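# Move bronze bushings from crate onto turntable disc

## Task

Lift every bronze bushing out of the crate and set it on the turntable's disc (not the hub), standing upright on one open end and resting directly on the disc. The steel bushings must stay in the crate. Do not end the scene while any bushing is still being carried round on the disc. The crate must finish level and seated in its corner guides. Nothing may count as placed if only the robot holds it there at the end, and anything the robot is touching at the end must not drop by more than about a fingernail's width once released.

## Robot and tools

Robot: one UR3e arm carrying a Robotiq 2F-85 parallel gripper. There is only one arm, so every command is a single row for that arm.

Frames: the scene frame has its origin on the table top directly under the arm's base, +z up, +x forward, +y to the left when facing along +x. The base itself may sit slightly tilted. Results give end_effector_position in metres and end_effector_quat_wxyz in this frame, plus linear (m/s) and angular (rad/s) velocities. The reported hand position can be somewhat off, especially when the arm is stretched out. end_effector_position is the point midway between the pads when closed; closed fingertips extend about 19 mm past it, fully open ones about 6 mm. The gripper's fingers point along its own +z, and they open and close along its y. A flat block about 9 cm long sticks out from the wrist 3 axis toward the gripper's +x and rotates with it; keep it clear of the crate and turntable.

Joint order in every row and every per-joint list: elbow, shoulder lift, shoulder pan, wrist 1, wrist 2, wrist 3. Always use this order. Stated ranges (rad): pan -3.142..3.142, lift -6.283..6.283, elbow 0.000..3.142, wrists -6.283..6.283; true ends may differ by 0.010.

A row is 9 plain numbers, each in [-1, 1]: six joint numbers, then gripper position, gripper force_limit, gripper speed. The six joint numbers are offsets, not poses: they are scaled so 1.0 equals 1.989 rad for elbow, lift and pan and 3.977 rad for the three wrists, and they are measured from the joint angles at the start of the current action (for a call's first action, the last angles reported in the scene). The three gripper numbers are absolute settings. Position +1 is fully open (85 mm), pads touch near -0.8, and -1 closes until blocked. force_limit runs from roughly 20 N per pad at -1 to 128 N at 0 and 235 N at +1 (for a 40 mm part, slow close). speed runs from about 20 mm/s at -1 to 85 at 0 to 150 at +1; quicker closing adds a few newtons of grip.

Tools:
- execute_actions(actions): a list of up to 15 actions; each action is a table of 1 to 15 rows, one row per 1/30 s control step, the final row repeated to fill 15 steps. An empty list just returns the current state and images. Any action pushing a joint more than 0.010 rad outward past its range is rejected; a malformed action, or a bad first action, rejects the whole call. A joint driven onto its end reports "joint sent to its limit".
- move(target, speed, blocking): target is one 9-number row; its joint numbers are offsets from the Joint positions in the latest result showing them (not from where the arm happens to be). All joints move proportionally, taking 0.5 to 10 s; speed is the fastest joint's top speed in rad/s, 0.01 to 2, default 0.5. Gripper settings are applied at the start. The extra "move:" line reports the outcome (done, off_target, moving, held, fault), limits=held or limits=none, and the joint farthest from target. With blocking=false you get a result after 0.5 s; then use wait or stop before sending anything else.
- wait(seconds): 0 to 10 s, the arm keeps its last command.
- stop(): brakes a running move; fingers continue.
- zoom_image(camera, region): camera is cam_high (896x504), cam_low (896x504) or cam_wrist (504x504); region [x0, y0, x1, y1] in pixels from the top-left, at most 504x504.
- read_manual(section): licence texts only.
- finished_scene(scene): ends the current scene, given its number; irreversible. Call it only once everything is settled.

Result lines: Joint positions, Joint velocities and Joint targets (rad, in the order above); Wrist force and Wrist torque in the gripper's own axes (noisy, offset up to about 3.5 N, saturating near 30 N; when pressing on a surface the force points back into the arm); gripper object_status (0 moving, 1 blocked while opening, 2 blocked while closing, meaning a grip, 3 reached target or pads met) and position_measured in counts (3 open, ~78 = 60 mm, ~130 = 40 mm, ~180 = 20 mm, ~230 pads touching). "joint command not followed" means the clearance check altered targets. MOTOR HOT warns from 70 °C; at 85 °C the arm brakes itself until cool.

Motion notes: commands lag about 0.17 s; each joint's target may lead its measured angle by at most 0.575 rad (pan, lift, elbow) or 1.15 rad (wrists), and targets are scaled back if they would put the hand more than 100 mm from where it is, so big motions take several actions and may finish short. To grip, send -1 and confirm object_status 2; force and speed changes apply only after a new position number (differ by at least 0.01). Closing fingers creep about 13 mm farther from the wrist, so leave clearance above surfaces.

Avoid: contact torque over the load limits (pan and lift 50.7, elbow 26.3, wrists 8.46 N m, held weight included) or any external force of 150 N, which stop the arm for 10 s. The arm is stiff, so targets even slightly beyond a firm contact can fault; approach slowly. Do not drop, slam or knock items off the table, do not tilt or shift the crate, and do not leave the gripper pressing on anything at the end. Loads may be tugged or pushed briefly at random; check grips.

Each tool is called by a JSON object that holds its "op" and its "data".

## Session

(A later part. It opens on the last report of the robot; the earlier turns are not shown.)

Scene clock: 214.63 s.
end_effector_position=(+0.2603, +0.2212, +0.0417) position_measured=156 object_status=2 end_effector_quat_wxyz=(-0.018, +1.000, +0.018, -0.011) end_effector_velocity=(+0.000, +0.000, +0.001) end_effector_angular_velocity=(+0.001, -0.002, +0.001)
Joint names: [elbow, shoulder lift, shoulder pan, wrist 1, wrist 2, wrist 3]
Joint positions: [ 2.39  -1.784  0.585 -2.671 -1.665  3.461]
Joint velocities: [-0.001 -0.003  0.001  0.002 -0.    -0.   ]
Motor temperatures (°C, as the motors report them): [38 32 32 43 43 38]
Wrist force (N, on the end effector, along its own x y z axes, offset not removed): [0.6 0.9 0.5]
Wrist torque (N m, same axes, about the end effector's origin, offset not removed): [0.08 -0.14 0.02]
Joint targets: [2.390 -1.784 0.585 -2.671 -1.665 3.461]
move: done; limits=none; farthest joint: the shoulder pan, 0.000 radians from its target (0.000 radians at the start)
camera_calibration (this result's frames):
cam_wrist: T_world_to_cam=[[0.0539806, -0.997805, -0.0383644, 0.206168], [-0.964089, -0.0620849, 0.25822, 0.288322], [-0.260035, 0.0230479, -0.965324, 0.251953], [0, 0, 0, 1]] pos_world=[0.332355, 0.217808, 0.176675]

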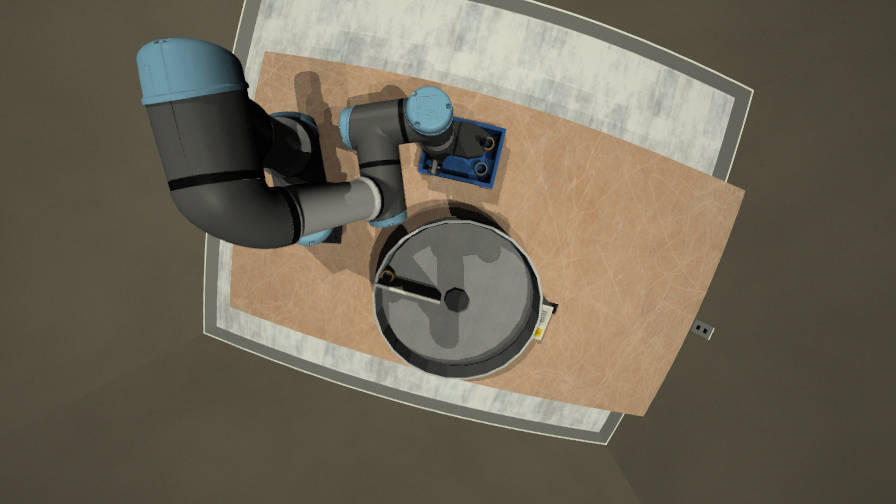

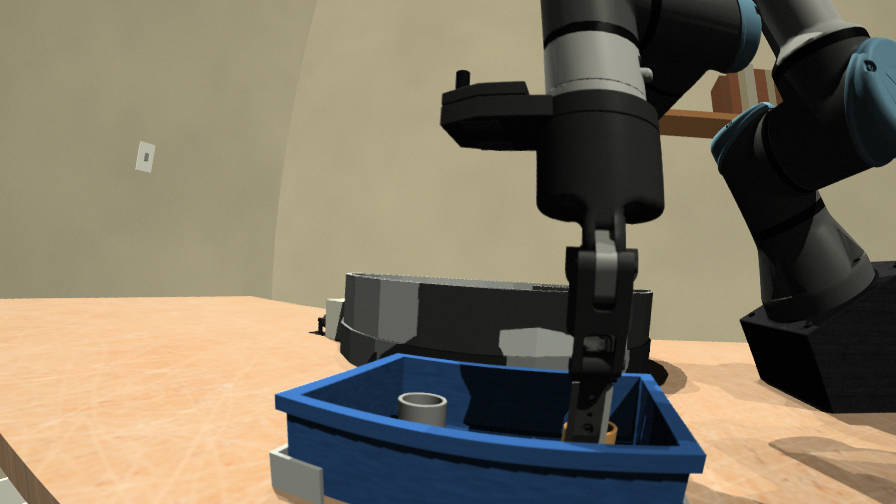

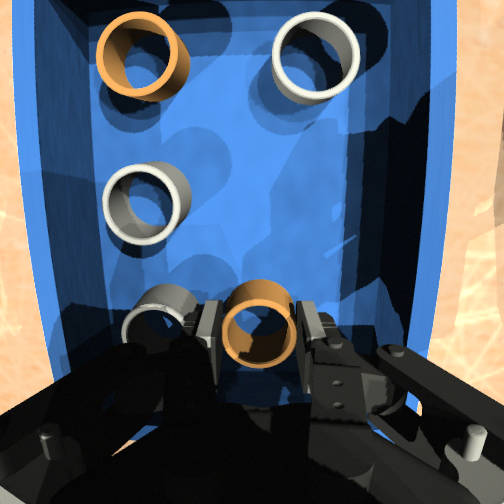

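{"op": "move", "data": {"target": [-0.098,-0.144,0.015,0.1217,0,0,-1,-0.5,-0.5], "speed": 0.5}}

{"op": "move", "data": {"target": [-0.185,-0.072,-0.04,0.1625,0.0105,-0.0216,-1,-0.5,-0.5], "speed": 1}}

{"op": "move", "data": {"target": [-0.078,0.0633,-0.674,0.0475,0.1267,0,-1,-0.5,-0.5], "speed": 1.2}}

{"op": "move", "data": {"target": [0.155,0.053,0.092,-0.124,-0.0105,0,-1,-0.5,-0.5], "speed": 0.6}}

Scene clock: 223.30 s.
end_effector_position=(+0.2658, +0.2213, +0.1193) position_measured=156 object_status=2 end_effector_quat_wxyz=(-0.025, +0.999, +0.031, -0.013) end_effector_velocity=(-0.000, +0.000, +0.000) end_effector_angular_velocity=(+0.000, +0.000, +0.001)
Joint names: [elbow, shoulder lift, shoulder pan, wrist 1, wrist 2, wrist 3]
Joint positions: [ 2.195 -2.07   0.615 -2.188 -1.665  3.461]
Joint velocities: [-0.    -0.002  0.001  0.002  0.    -0.   ]
Motor temperatures (°C, as the motors report them): [38 32 32 43 43 38]
Wrist force (N, on the end effector, along its own x y z axes, offset not removed): [1.1 1.1 0.6]
Wrist torque (N m, same axes, about the end effector's origin, offset not removed): [0.13 -0.21 0.02]
Joint targets: [2.195 -2.070 0.615 -2.187 -1.665 3.461]
move: done; limits=none; farthest joint: the wrist 1, 0.001 radians from its target (0.484 radians at the start)
camera_calibration (this result's frames):
cam_wrist: T_world_to_cam=[[0.0799785, -0.995423, -0.0523129, 0.203182], [-0.960968, -0.0909415, 0.261284, 0.278777], [-0.264846, 0.029374, -0.963843, 0.327986], [0, 0, 0, 1]] pos_world=[0.338512, 0.21797, 0.253917]

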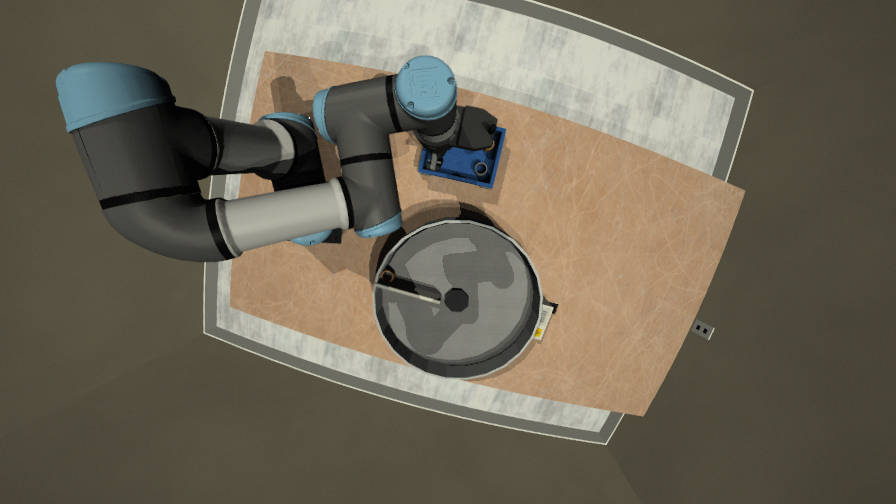

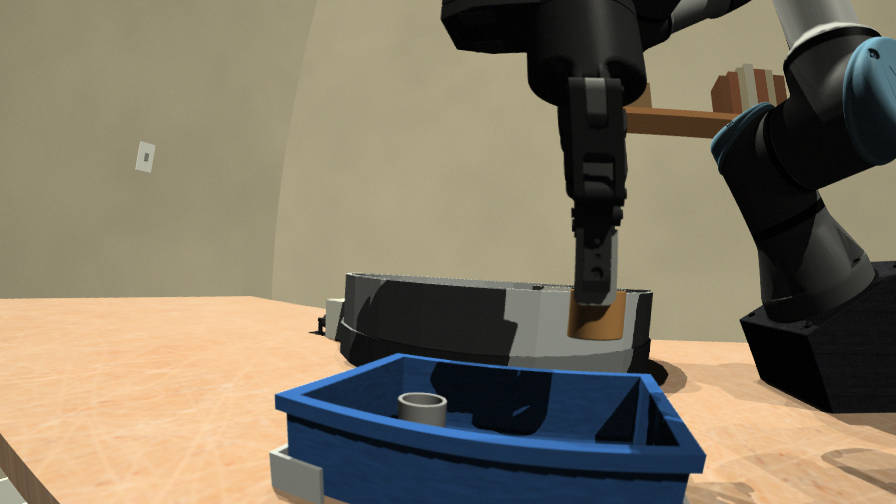

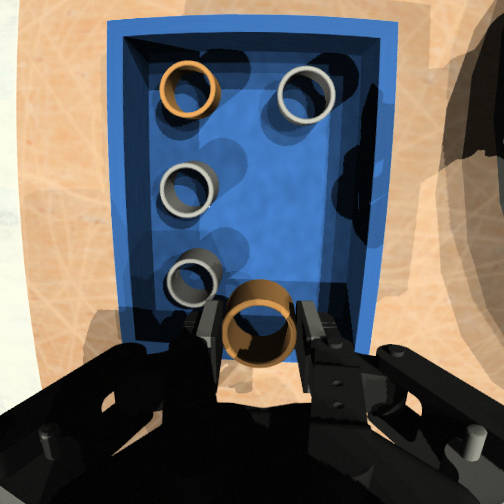

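Scene clock: 224.73 s.
end_effector_position=(+0.2507, +0.1940, +0.2015) position_measured=156 object_status=2 end_effector_quat_wxyz=(-0.008, +0.996, +0.045, -0.081) end_effector_velocity=(+0.000, -0.000, +0.001) end_effector_angular_velocity=(+0.000, -0.000, +0.000)
Joint names: [elbow, shoulder lift, shoulder pan, wrist 1, wrist 2, wrist 3]
Joint positions: [ 1.827 -2.213  0.535 -1.542 -1.624  3.376]
Joint velocities: [-0.002 -0.    -0.     0.002  0.    -0.001]
Motor temperatures (°C, as the motors report them): [38 32 32 43 43 38]
Wrist force (N, on the end effector, along its own x y z axes, offset not removed): [0.8 0.8 0.3]
Wrist torque (N m, same axes, about the end effector's origin, offset not removed): [0.08 -0.12 0.02]
Joint targets: [1.827 -2.213 0.535 -1.541 -1.624 3.376]
move: done; limits=none; farthest joint: the shoulder pan, 0.000 radians from its target (0.079 radians at the start)
camera_calibration (this result's frames):
cam_wrist: T_world_to_cam=[[0.105429, -0.994051, -0.0273414, 0.169871], [-0.914237, -0.107708, 0.390602, 0.205748], [-0.391224, -0.0161844, -0.920153, 0.435718], [0, 0, 0, 1]] pos_world=[0.340657, 0.198073, 0.325206]

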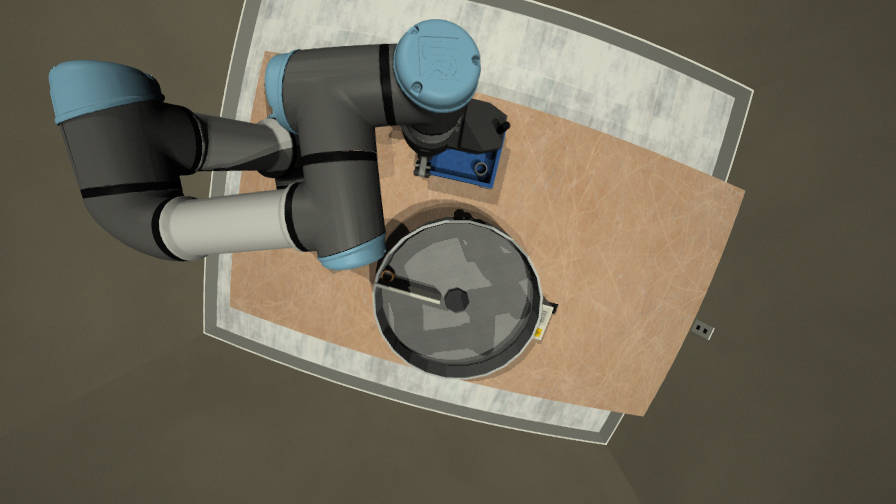

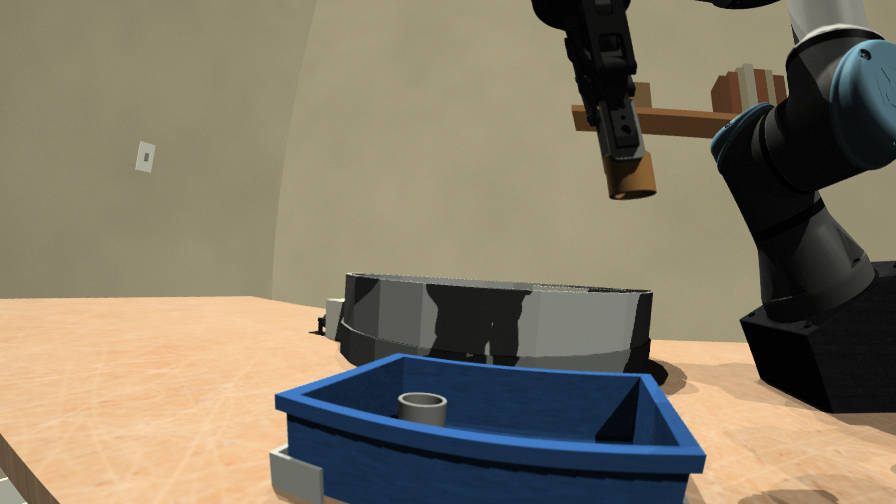

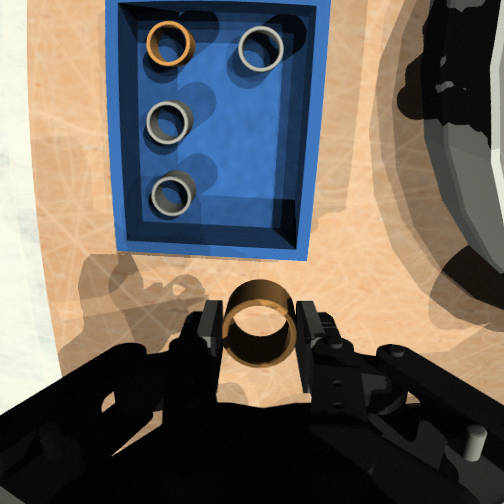

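Scene clock: 226.67 s.
end_effector_position=(+0.3923, -0.0310, +0.1626) position_measured=156 object_status=2 end_effector_quat_wxyz=(-0.003, +0.826, -0.563, -0.023) end_effector_velocity=(+0.000, +0.000, +0.000) end_effector_angular_velocity=(+0.000, -0.001, -0.001)
Joint names: [elbow, shoulder lift, shoulder pan, wrist 1, wrist 2, wrist 3]
Joint positions: [ 1.672 -2.087 -0.805 -1.353 -1.12   3.376]
Joint velocities: [-0.001  0.    -0.001  0.     0.001  0.   ]
Motor temperatures (°C, as the motors report them): [38 32 32 43 43 38]
Wrist force (N, on the end effector, along its own x y z axes, offset not removed): [0.7 1.7 0.4]
Wrist torque (N m, same axes, about the end effector's origin, offset not removed): [0.24 -0.12 -0.02]
Joint targets: [1.672 -2.087 -0.805 -1.353 -1.120 3.376]
move: done; limits=none; farthest joint: the shoulder pan, 0.000 radians from its target (1.340 radians at the start)
camera_calibration (this result's frames):
cam_wrist: T_world_to_cam=[[-0.924007, -0.381922, 0.0185983, 0.345497], [-0.362066, 0.889538, 0.278623, 0.158675], [-0.122956, 0.250716, -0.96022, 0.361236], [0, 0, 0, 1]] pos_world=[0.421109, -0.099762, 0.29623]

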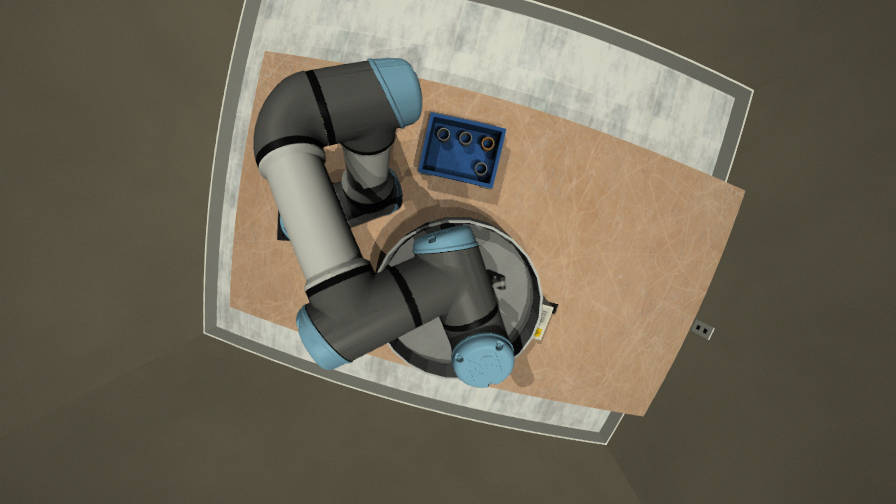

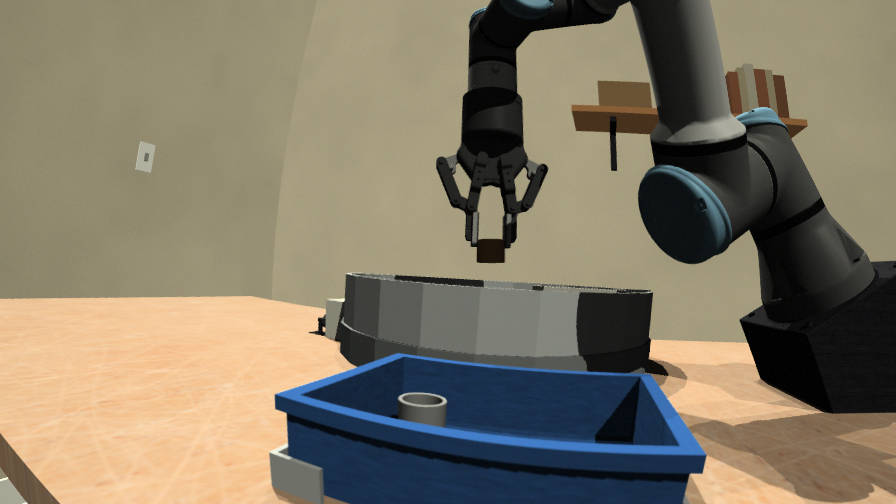

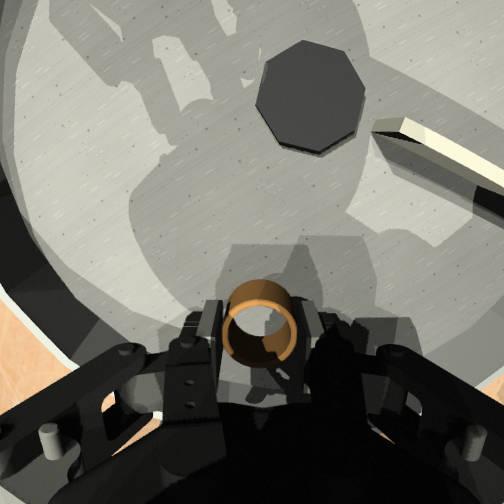

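Scene clock: 228.17 s.
end_effector_position=(+0.3893, -0.0268, +0.0862) position_measured=156 object_status=2 end_effector_quat_wxyz=(-0.006, +0.877, -0.480, -0.023) end_effector_velocity=(-0.000, +0.000, -0.001) end_effector_angular_velocity=(+0.001, +0.001, +0.002)
Joint names: [elbow, shoulder lift, shoulder pan, wrist 1, wrist 2, wrist 3]
Joint positions: [ 1.98  -1.982 -0.622 -1.846 -1.162  3.376]
Joint velocities: [ 0.001  0.002  0.002 -0.003 -0.    -0.   ]
Motor temperatures (°C, as the motors report them): [38 32 32 43 43 38]
Wrist force (N, on the end effector, along its own x y z axes, offset not removed): [-2.4 4.2 -30.0]
Wrist torque (N m, same axes, about the end effector's origin, offset not removed): [0.14 -0.34 -0.01]
Joint targets: [1.980 -1.982 -0.622 -1.846 -1.162 3.376]
move: done; limits=none; farthest joint: the shoulder lift, 0.001 radians from its target (0.106 radians at the start)
camera_calibration (this result's frames):
cam_wrist: T_world_to_cam=[[-0.832869, -0.553394, 0.00918853, 0.306506], [-0.528509, 0.800127, 0.283681, 0.23715], [-0.164339, 0.231413, -0.958875, 0.302018], [0, 0, 0, 1]] pos_world=[0.430249, -0.0900226, 0.219506]

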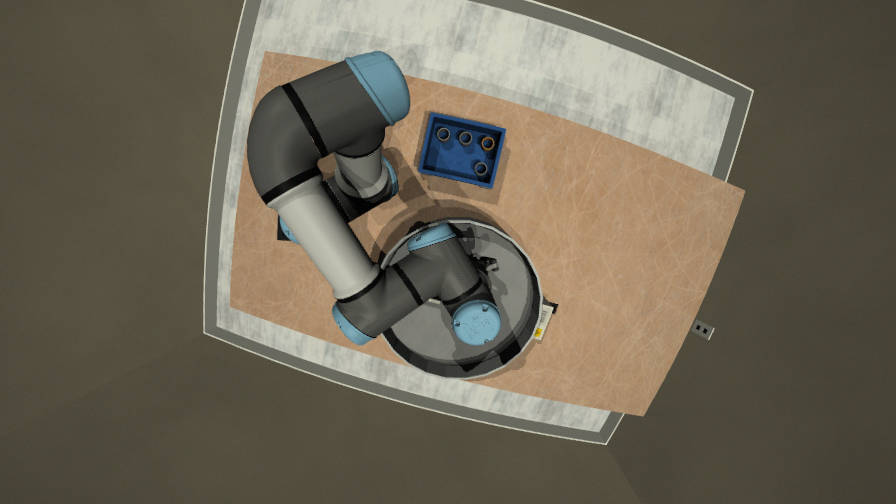

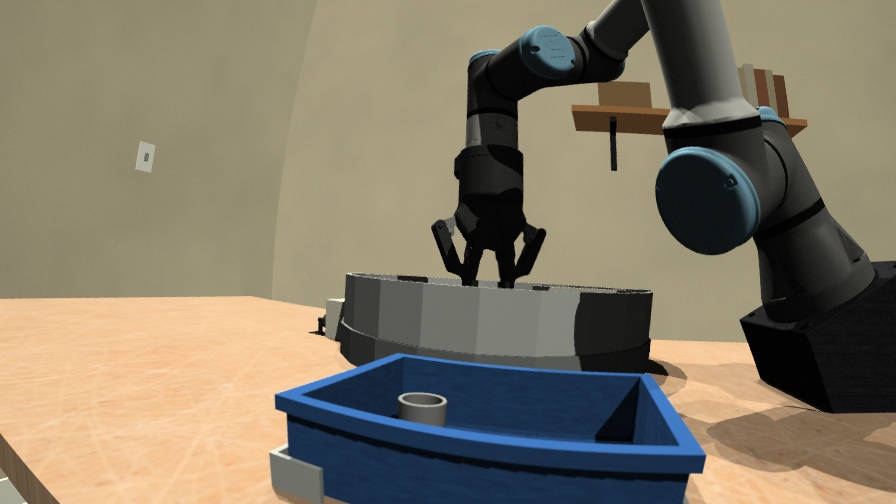

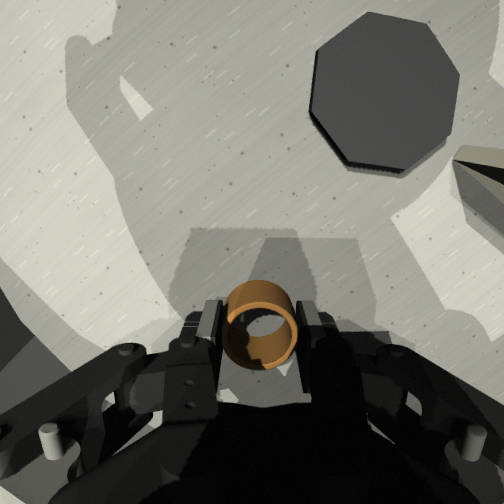

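{"op": "move", "data": {"target": [-0.004,-0.002,-0.002,0.003,0,0,0.1,0,0], "speed": 0.1}}

{"op": "move", "data": {"target": [-0.151,-0.051,-0.09,0.122,0.0105,0,0.1,0,0], "speed": 0.8}}

{"op": "move", "data": {"target": [-0.03,0.1,0.729,-0.1,-0.145,0.044,-0.08,0,0], "speed": 1.2}}

Scene clock: 244.33 s.
end_effector_position=(+0.3897, -0.0274, +0.0885) position_measured=117 object_status=3 end_effector_quat_wxyz=(-0.005, +0.876, -0.482, -0.023) end_effector_velocity=(+0.000, -0.000, +0.001) end_effector_angular_velocity=(-0.001, -0.001, -0.000)
Joint names: [elbow, shoulder lift, shoulder pan, wrist 1, wrist 2, wrist 3]
Joint positions: [ 1.972 -1.986 -0.626 -1.834 -1.162  3.376]
Joint velocities: [-0.002 -0.    -0.001  0.002  0.     0.   ]
Motor temperatures (°C, as the motors report them): [38 32 32 43 43 38]
Wrist force (N, on the end effector, along its own x y z axes, offset not removed): [1.5 1.3 1.1]
Wrist torque (N m, same axes, about the end effector's origin, offset not removed): [0.14 -0.31 -0.02]
Joint targets: [1.972 -1.986 -0.626 -1.834 -1.162 3.376]
move: done; limits=none; farthest joint: the shoulder pan, 0.000 radians from its target (0.004 radians at the start)
camera_calibration (this result's frames):
cam_wrist: T_world_to_cam=[[-0.834744, -0.550546, 0.0100712, 0.307237], [-0.52585, 0.802458, 0.282034, 0.236379], [-0.163354, 0.23013, -0.959352, 0.303987], [0, 0, 0, 1]] pos_world=[0.430422, -0.0904925, 0.22187]

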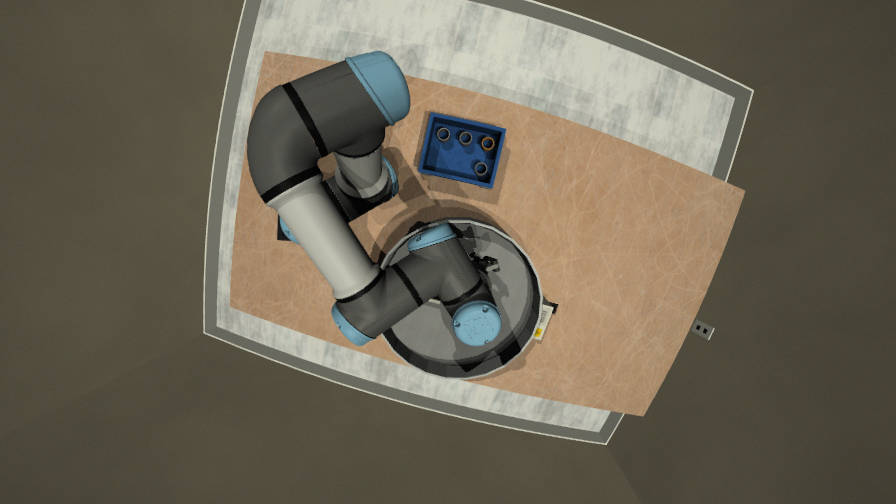

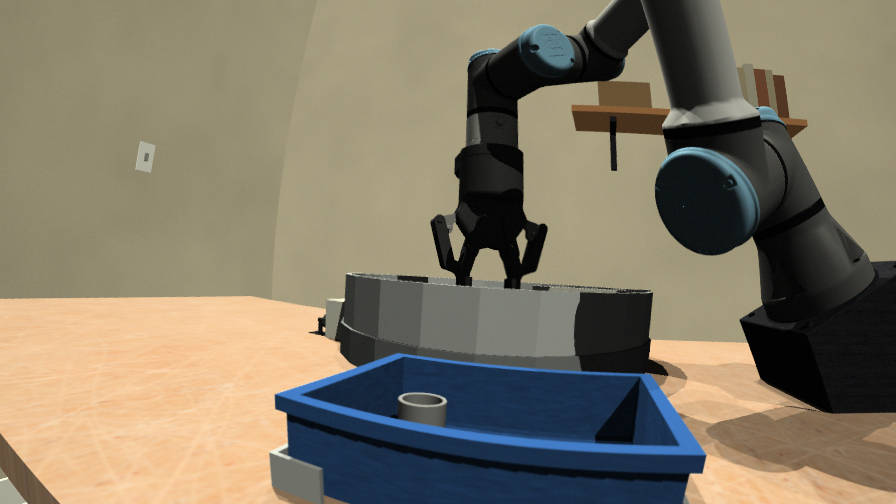

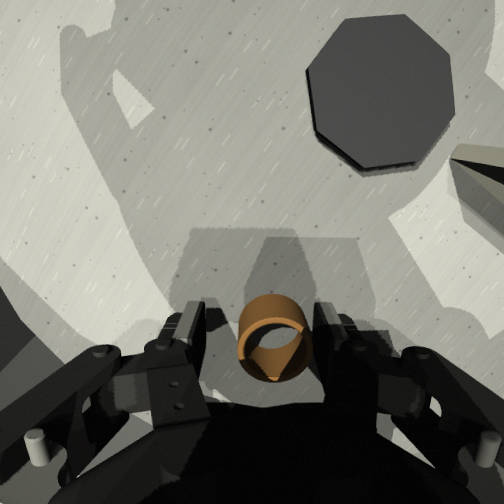

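Scene clock: 245.67 s.
end_effector_position=(+0.3916, -0.0303, +0.1623) position_measured=117 object_status=3 end_effector_quat_wxyz=(-0.003, +0.825, -0.564, -0.024) end_effector_velocity=(-0.000, +0.000, +0.000) end_effector_angular_velocity=(+0.000, +0.000, -0.001)
Joint names: [elbow, shoulder lift, shoulder pan, wrist 1, wrist 2, wrist 3]
Joint positions: [ 1.672 -2.087 -0.805 -1.349 -1.12   3.376]
Joint velocities: [-0.    -0.001 -0.001  0.002  0.     0.   ]
Motor temperatures (°C, as the motors report them): [38 32 32 43 43 38]
Wrist force (N, on the end effector, along its own x y z axes, offset not removed): [1.1 1.3 0.0]
Wrist torque (N m, same axes, about the end effector's origin, offset not removed): [0.16 -0.20 0.01]
Joint targets: [1.672 -2.088 -0.805 -1.349 -1.120 3.376]
move: done; limits=none; farthest joint: the elbow, 0.001 radians from its target (0.301 radians at the start)
camera_calibration (this result's frames):
cam_wrist: T_world_to_cam=[[-0.924596, -0.380455, 0.0193894, 0.345318], [-0.360043, 0.889353, 0.281815, 0.156589], [-0.124462, 0.253584, -0.959273, 0.361263], [0, 0, 0, 1]] pos_world=[0.420622, -0.0994948, 0.295725]

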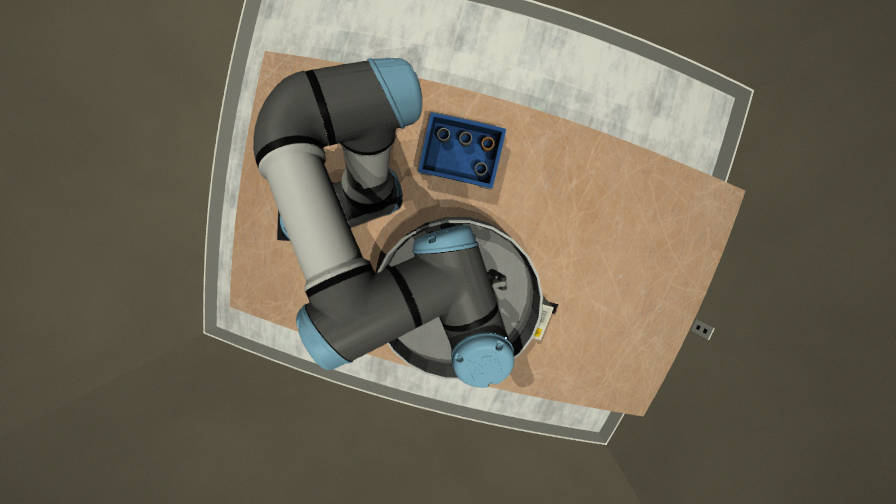

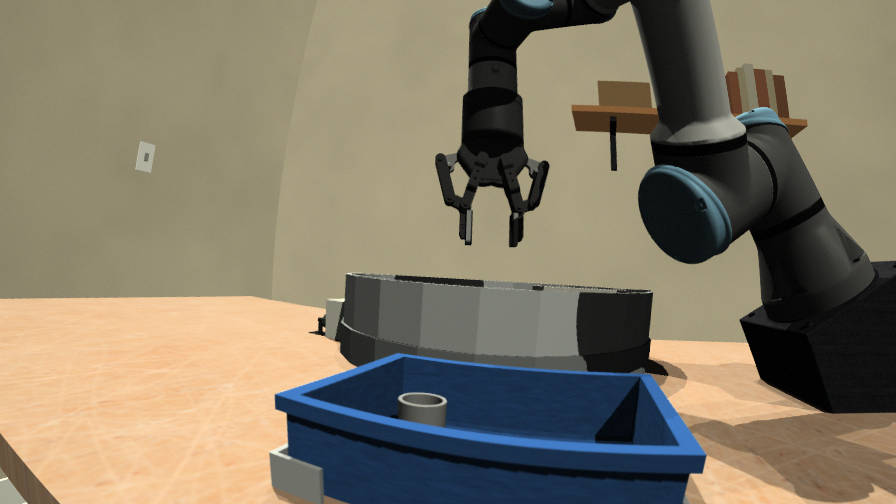

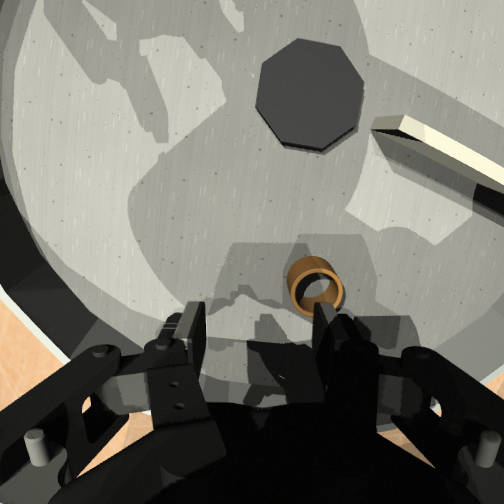

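Scene clock: 247.70 s.
end_effector_position=(+0.3303, +0.2371, +0.1913) position_measured=139 object_status=3 end_effector_quat_wxyz=(-0.009, +1.000, +0.003, -0.027) end_effector_velocity=(+0.001, +0.001, +0.001) end_effector_angular_velocity=(+0.001, -0.003, +0.001)
Joint names: [elbow, shoulder lift, shoulder pan, wrist 1, wrist 2, wrist 3]
Joint positions: [ 1.613 -1.889  0.644 -1.747 -1.696  3.551]
Joint velocities: [-0.002 -0.     0.002 -0.001 -0.001  0.   ]
Motor temperatures (°C, as the motors report them): [38 32 32 43 43 38]
Wrist force (N, on the end effector, along its own x y z axes, offset not removed): [0.9 1.5 0.0]
Wrist torque (N m, same axes, about the end effector's origin, offset not removed): [0.17 -0.19 0.01]
Joint targets: [1.613 -1.889 0.645 -1.747 -1.697 3.551]
move: done; limits=none; farthest joint: the shoulder lift, 0.001 radians from its target (0.199 radians at the start)
camera_calibration (this result's frames):
cam_wrist: T_world_to_cam=[[0.0230712, -0.99951, -0.0211473, 0.231291], [-0.956233, -0.0282342, 0.291239, 0.301193], [-0.291694, 0.0135025, -0.956416, 0.425236], [0, 0, 0, 1]] pos_world=[0.406714, 0.233939, 0.323875]

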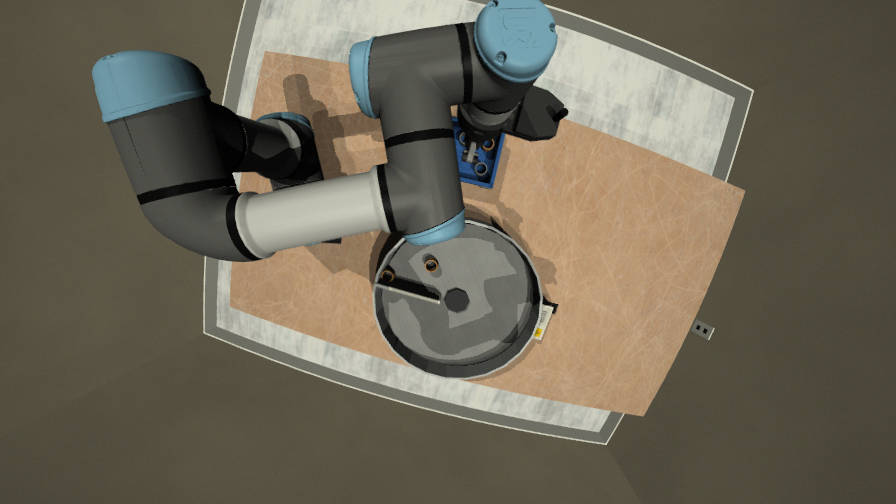

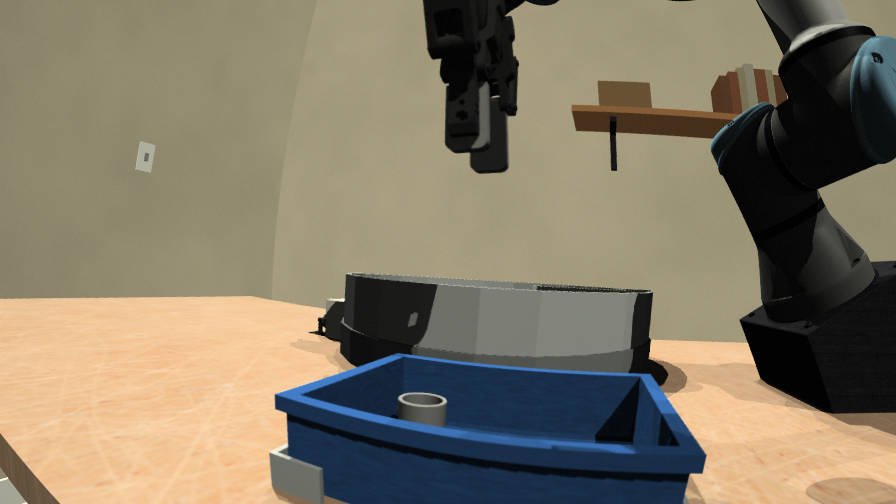

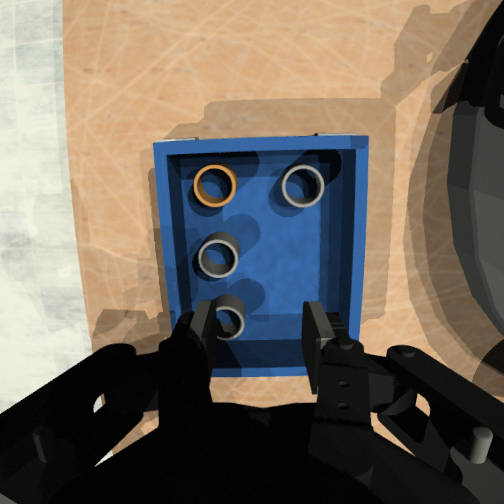

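Now to hover [1.70,-1.651,.645,-2.105].

{"op": "move", "data": {"target": [0.0437,0.1197,0,-0.09,0,0,-0.08,0,0], "speed": 0.6}}

Scene clock: 250.53 s.
end_effector_position=(+0.3603, +0.2640, +0.1141) position_measured=139 object_status=3 end_effector_quat_wxyz=(-0.016, +1.000, +0.000, -0.012) end_effector_velocity=(-0.000, +0.001, -0.000) end_effector_angular_velocity=(+0.001, -0.000, +0.001)
Joint names: [elbow, shoulder lift, shoulder pan, wrist 1, wrist 2, wrist 3]
Joint positions: [ 1.7   -1.651  0.644 -2.104 -1.696  3.551]
Joint velocities: [ 0.001  0.002  0.002 -0.003 -0.     0.   ]
Motor temperatures (°C, as the motors report them): [38 32 32 43 43 38]
Wrist force (N, on the end effector, along its own x y z axes, offset not removed): [1.5 2.0 0.0]
Wrist torque (N m, same axes, about the end effector's origin, offset not removed): [0.31 -0.27 0.01]
Joint targets: [1.700 -1.651 0.644 -2.105 -1.696 3.551]
move: done; limits=none; farthest joint: the wrist 1, 0.001 radians from its target (0.358 radians at the start)
camera_calibration (this result's frames):
cam_wrist: T_world_to_cam=[[0.018477, -0.99927, -0.0334463, 0.258835], [-0.964652, -0.0266122, 0.262181, 0.359045], [-0.26288, 0.0274197, -0.964439, 0.346651], [0, 0, 0, 1]] pos_world=[0.432698, 0.258696, 0.248846]

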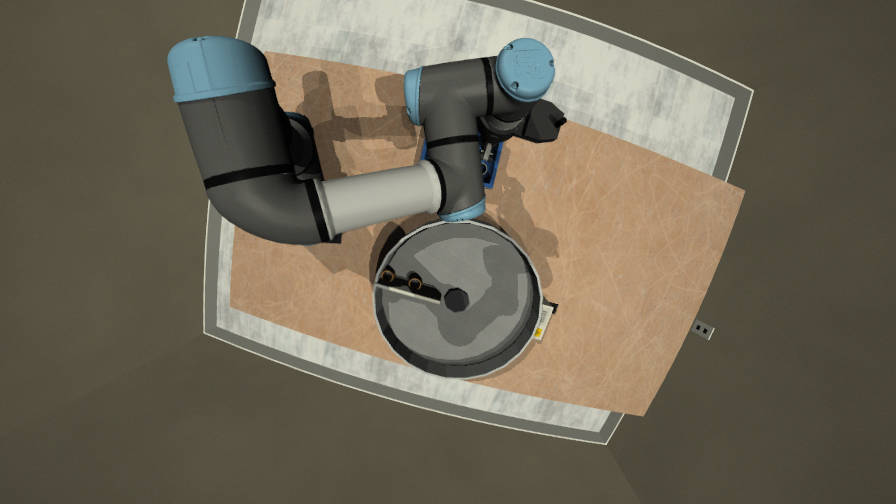

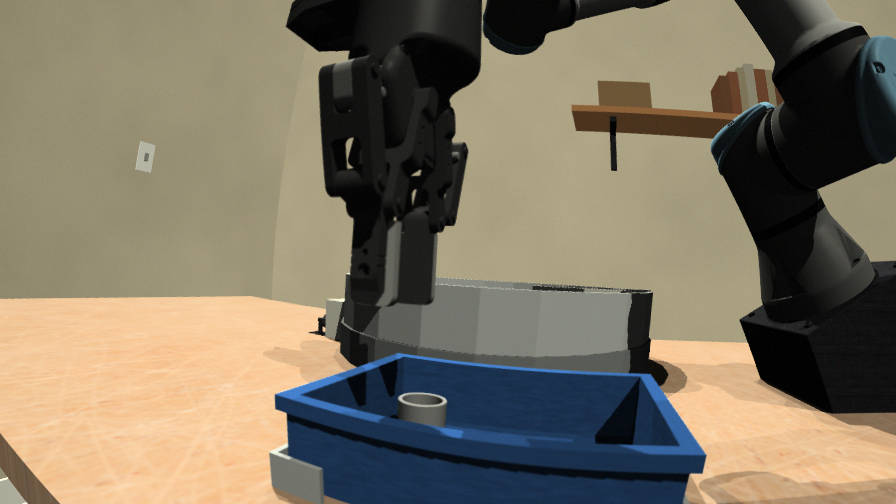

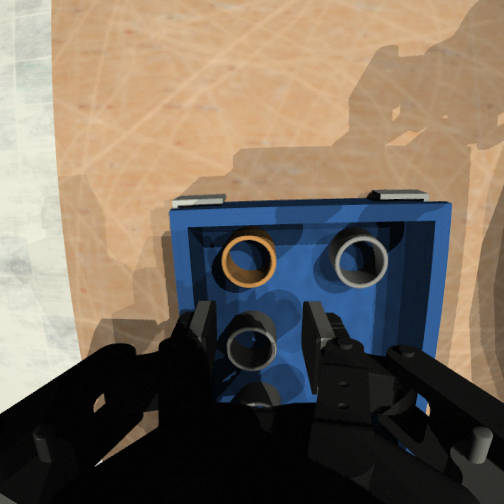

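{"op": "move", "data": {"target": [0.032,0.075,-0.008,-0.0535,0.003,-0.005,-0.08,0,0], "speed": 0.3}}

Scene clock: 257.20 s.
end_effector_position=(+0.3637, +0.2712, +0.0601) position_measured=139 object_status=3 end_effector_quat_wxyz=(-0.017, +1.000, +0.003, -0.014) end_effector_velocity=(+0.000, +0.000, -0.001) end_effector_angular_velocity=(+0.000, +0.000, -0.000)
Joint names: [elbow, shoulder lift, shoulder pan, wrist 1, wrist 2, wrist 3]
Joint positions: [ 1.763 -1.502  0.629 -2.317 -1.685  3.531]
Joint velocities: [ 0.     0.002 -0.001 -0.002  0.    -0.   ]
Motor temperatures (°C, as the motors report them): [38 32 32 43 43 38]
Wrist force (N, on the end effector, along its own x y z axes, offset not removed): [0.8 1.1 0.3]
Wrist torque (N m, same axes, about the end effector's origin, offset not removed): [0.15 -0.15 0.03]
Joint targets: [1.763 -1.502 0.629 -2.317 -1.684 3.531]
move: done; limits=none; farthest joint: the shoulder pan, 0.001 radians from its target (0.016 radians at the start)
camera_calibration (this result's frames):
cam_wrist: T_world_to_cam=[[0.0242763, -0.999014, -0.0371607, 0.262242], [-0.963655, -0.0332769, 0.265068, 0.377946], [-0.266043, 0.0293752, -0.963514, 0.295809], [0, 0, 0, 1]] pos_world=[0.436542, 0.265871, 0.19458]

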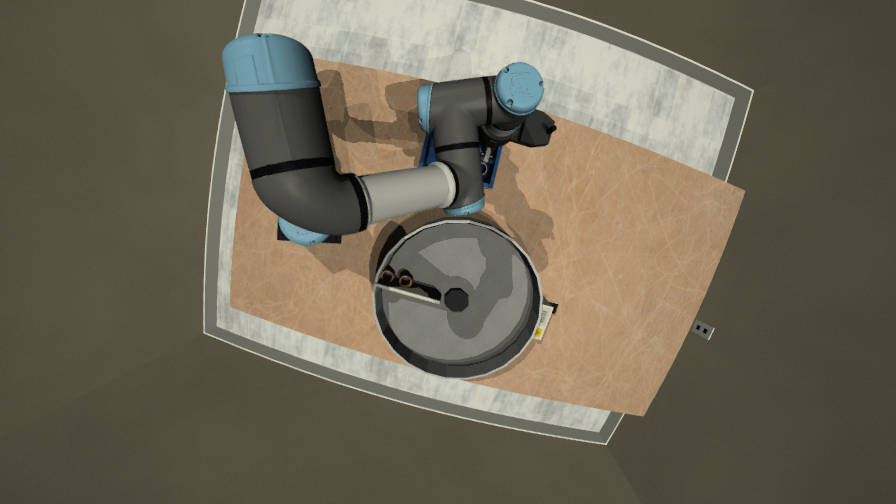

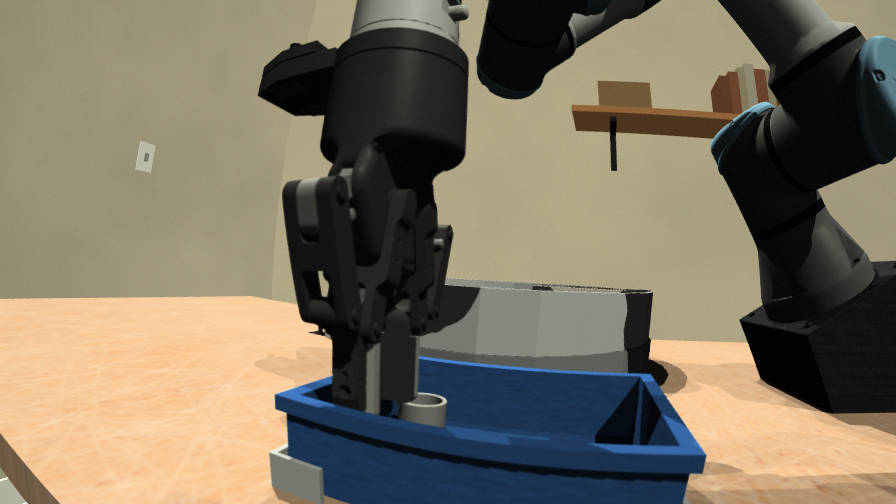

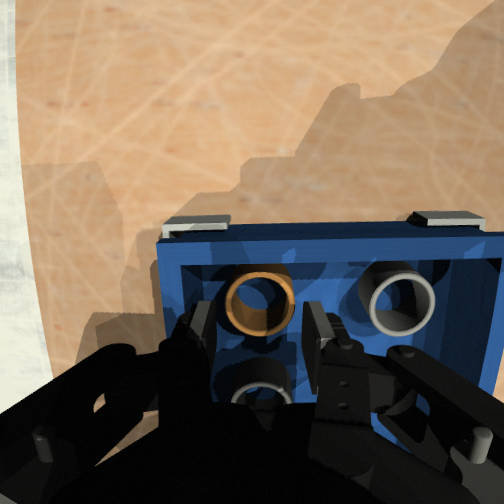

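{"op": "move", "data": {"target": [0.0166,0.017,-0.0065,-0.017,0.0015,-0.003,-0.12,0,0], "speed": 0.08}}

Scene clock: 261.93 s.
end_effector_position=(+0.3625, +0.2691, +0.0444) position_measured=144 object_status=3 end_effector_quat_wxyz=(-0.017, +1.000, +0.004, -0.014) end_effector_velocity=(+0.000, -0.000, -0.000) end_effector_angular_velocity=(-0.000, -0.001, -0.001)
Joint names: [elbow, shoulder lift, shoulder pan, wrist 1, wrist 2, wrist 3]
Joint positions: [ 1.796 -1.468  0.616 -2.384 -1.679  3.519]
Joint velocities: [ 0.     0.001 -0.001 -0.002  0.    -0.   ]
Motor temperatures (°C, as the motors report them): [38 32 32 43 43 38]
Wrist force (N, on the end effector, along its own x y z axes, offset not removed): [1.6 0.9 0.3]
Wrist torque (N m, same axes, about the end effector's origin, offset not removed): [0.14 -0.31 0.01]
Joint targets: [1.796 -1.468 0.616 -2.384 -1.679 3.519]
move: done; limits=none; farthest joint: the shoulder pan, 0.000 radians from its target (0.013 radians at the start)
camera_calibration (this result's frames):
cam_wrist: T_world_to_cam=[[0.0247598, -0.99901, -0.0369491, 0.259382], [-0.963534, -0.0336986, 0.265454, 0.380928], [-0.266436, 0.0290292, -0.963415, 0.280718], [0, 0, 0, 1]] pos_world=[0.435408, 0.263813, 0.178913]

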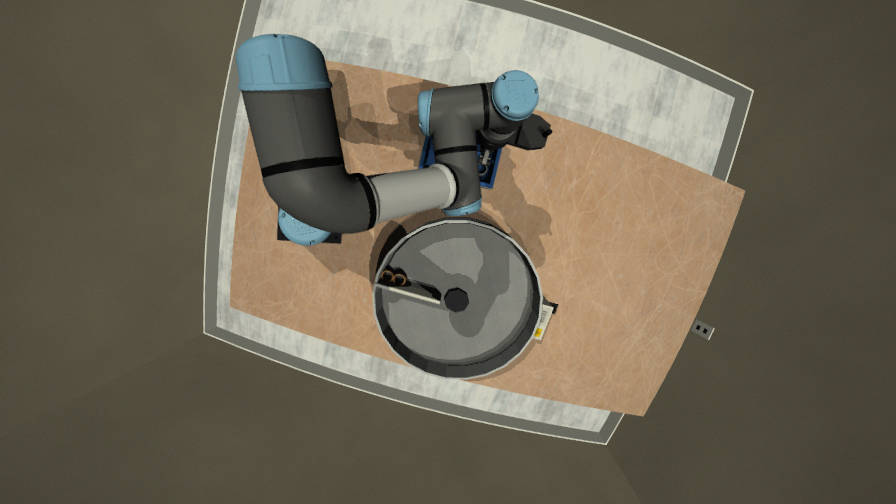

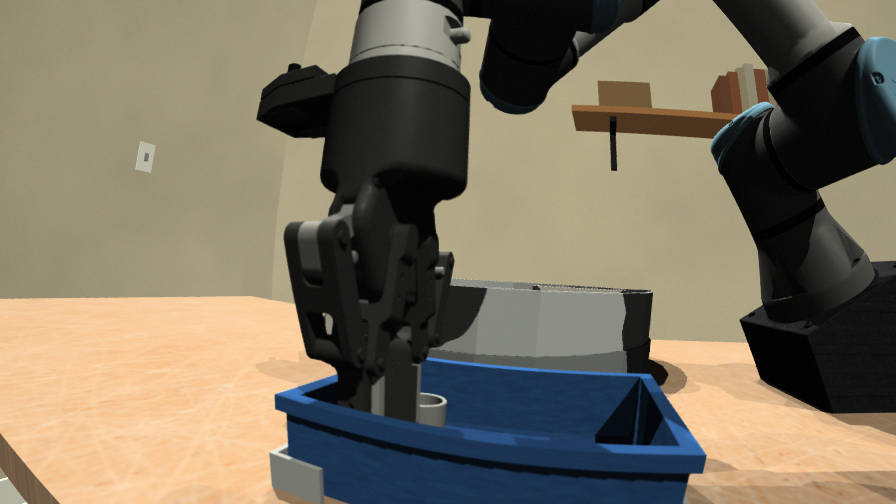

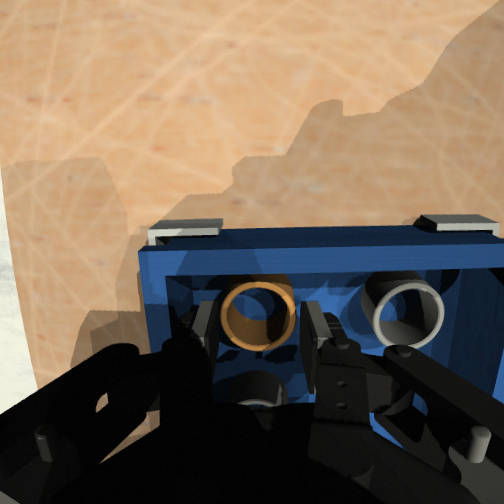

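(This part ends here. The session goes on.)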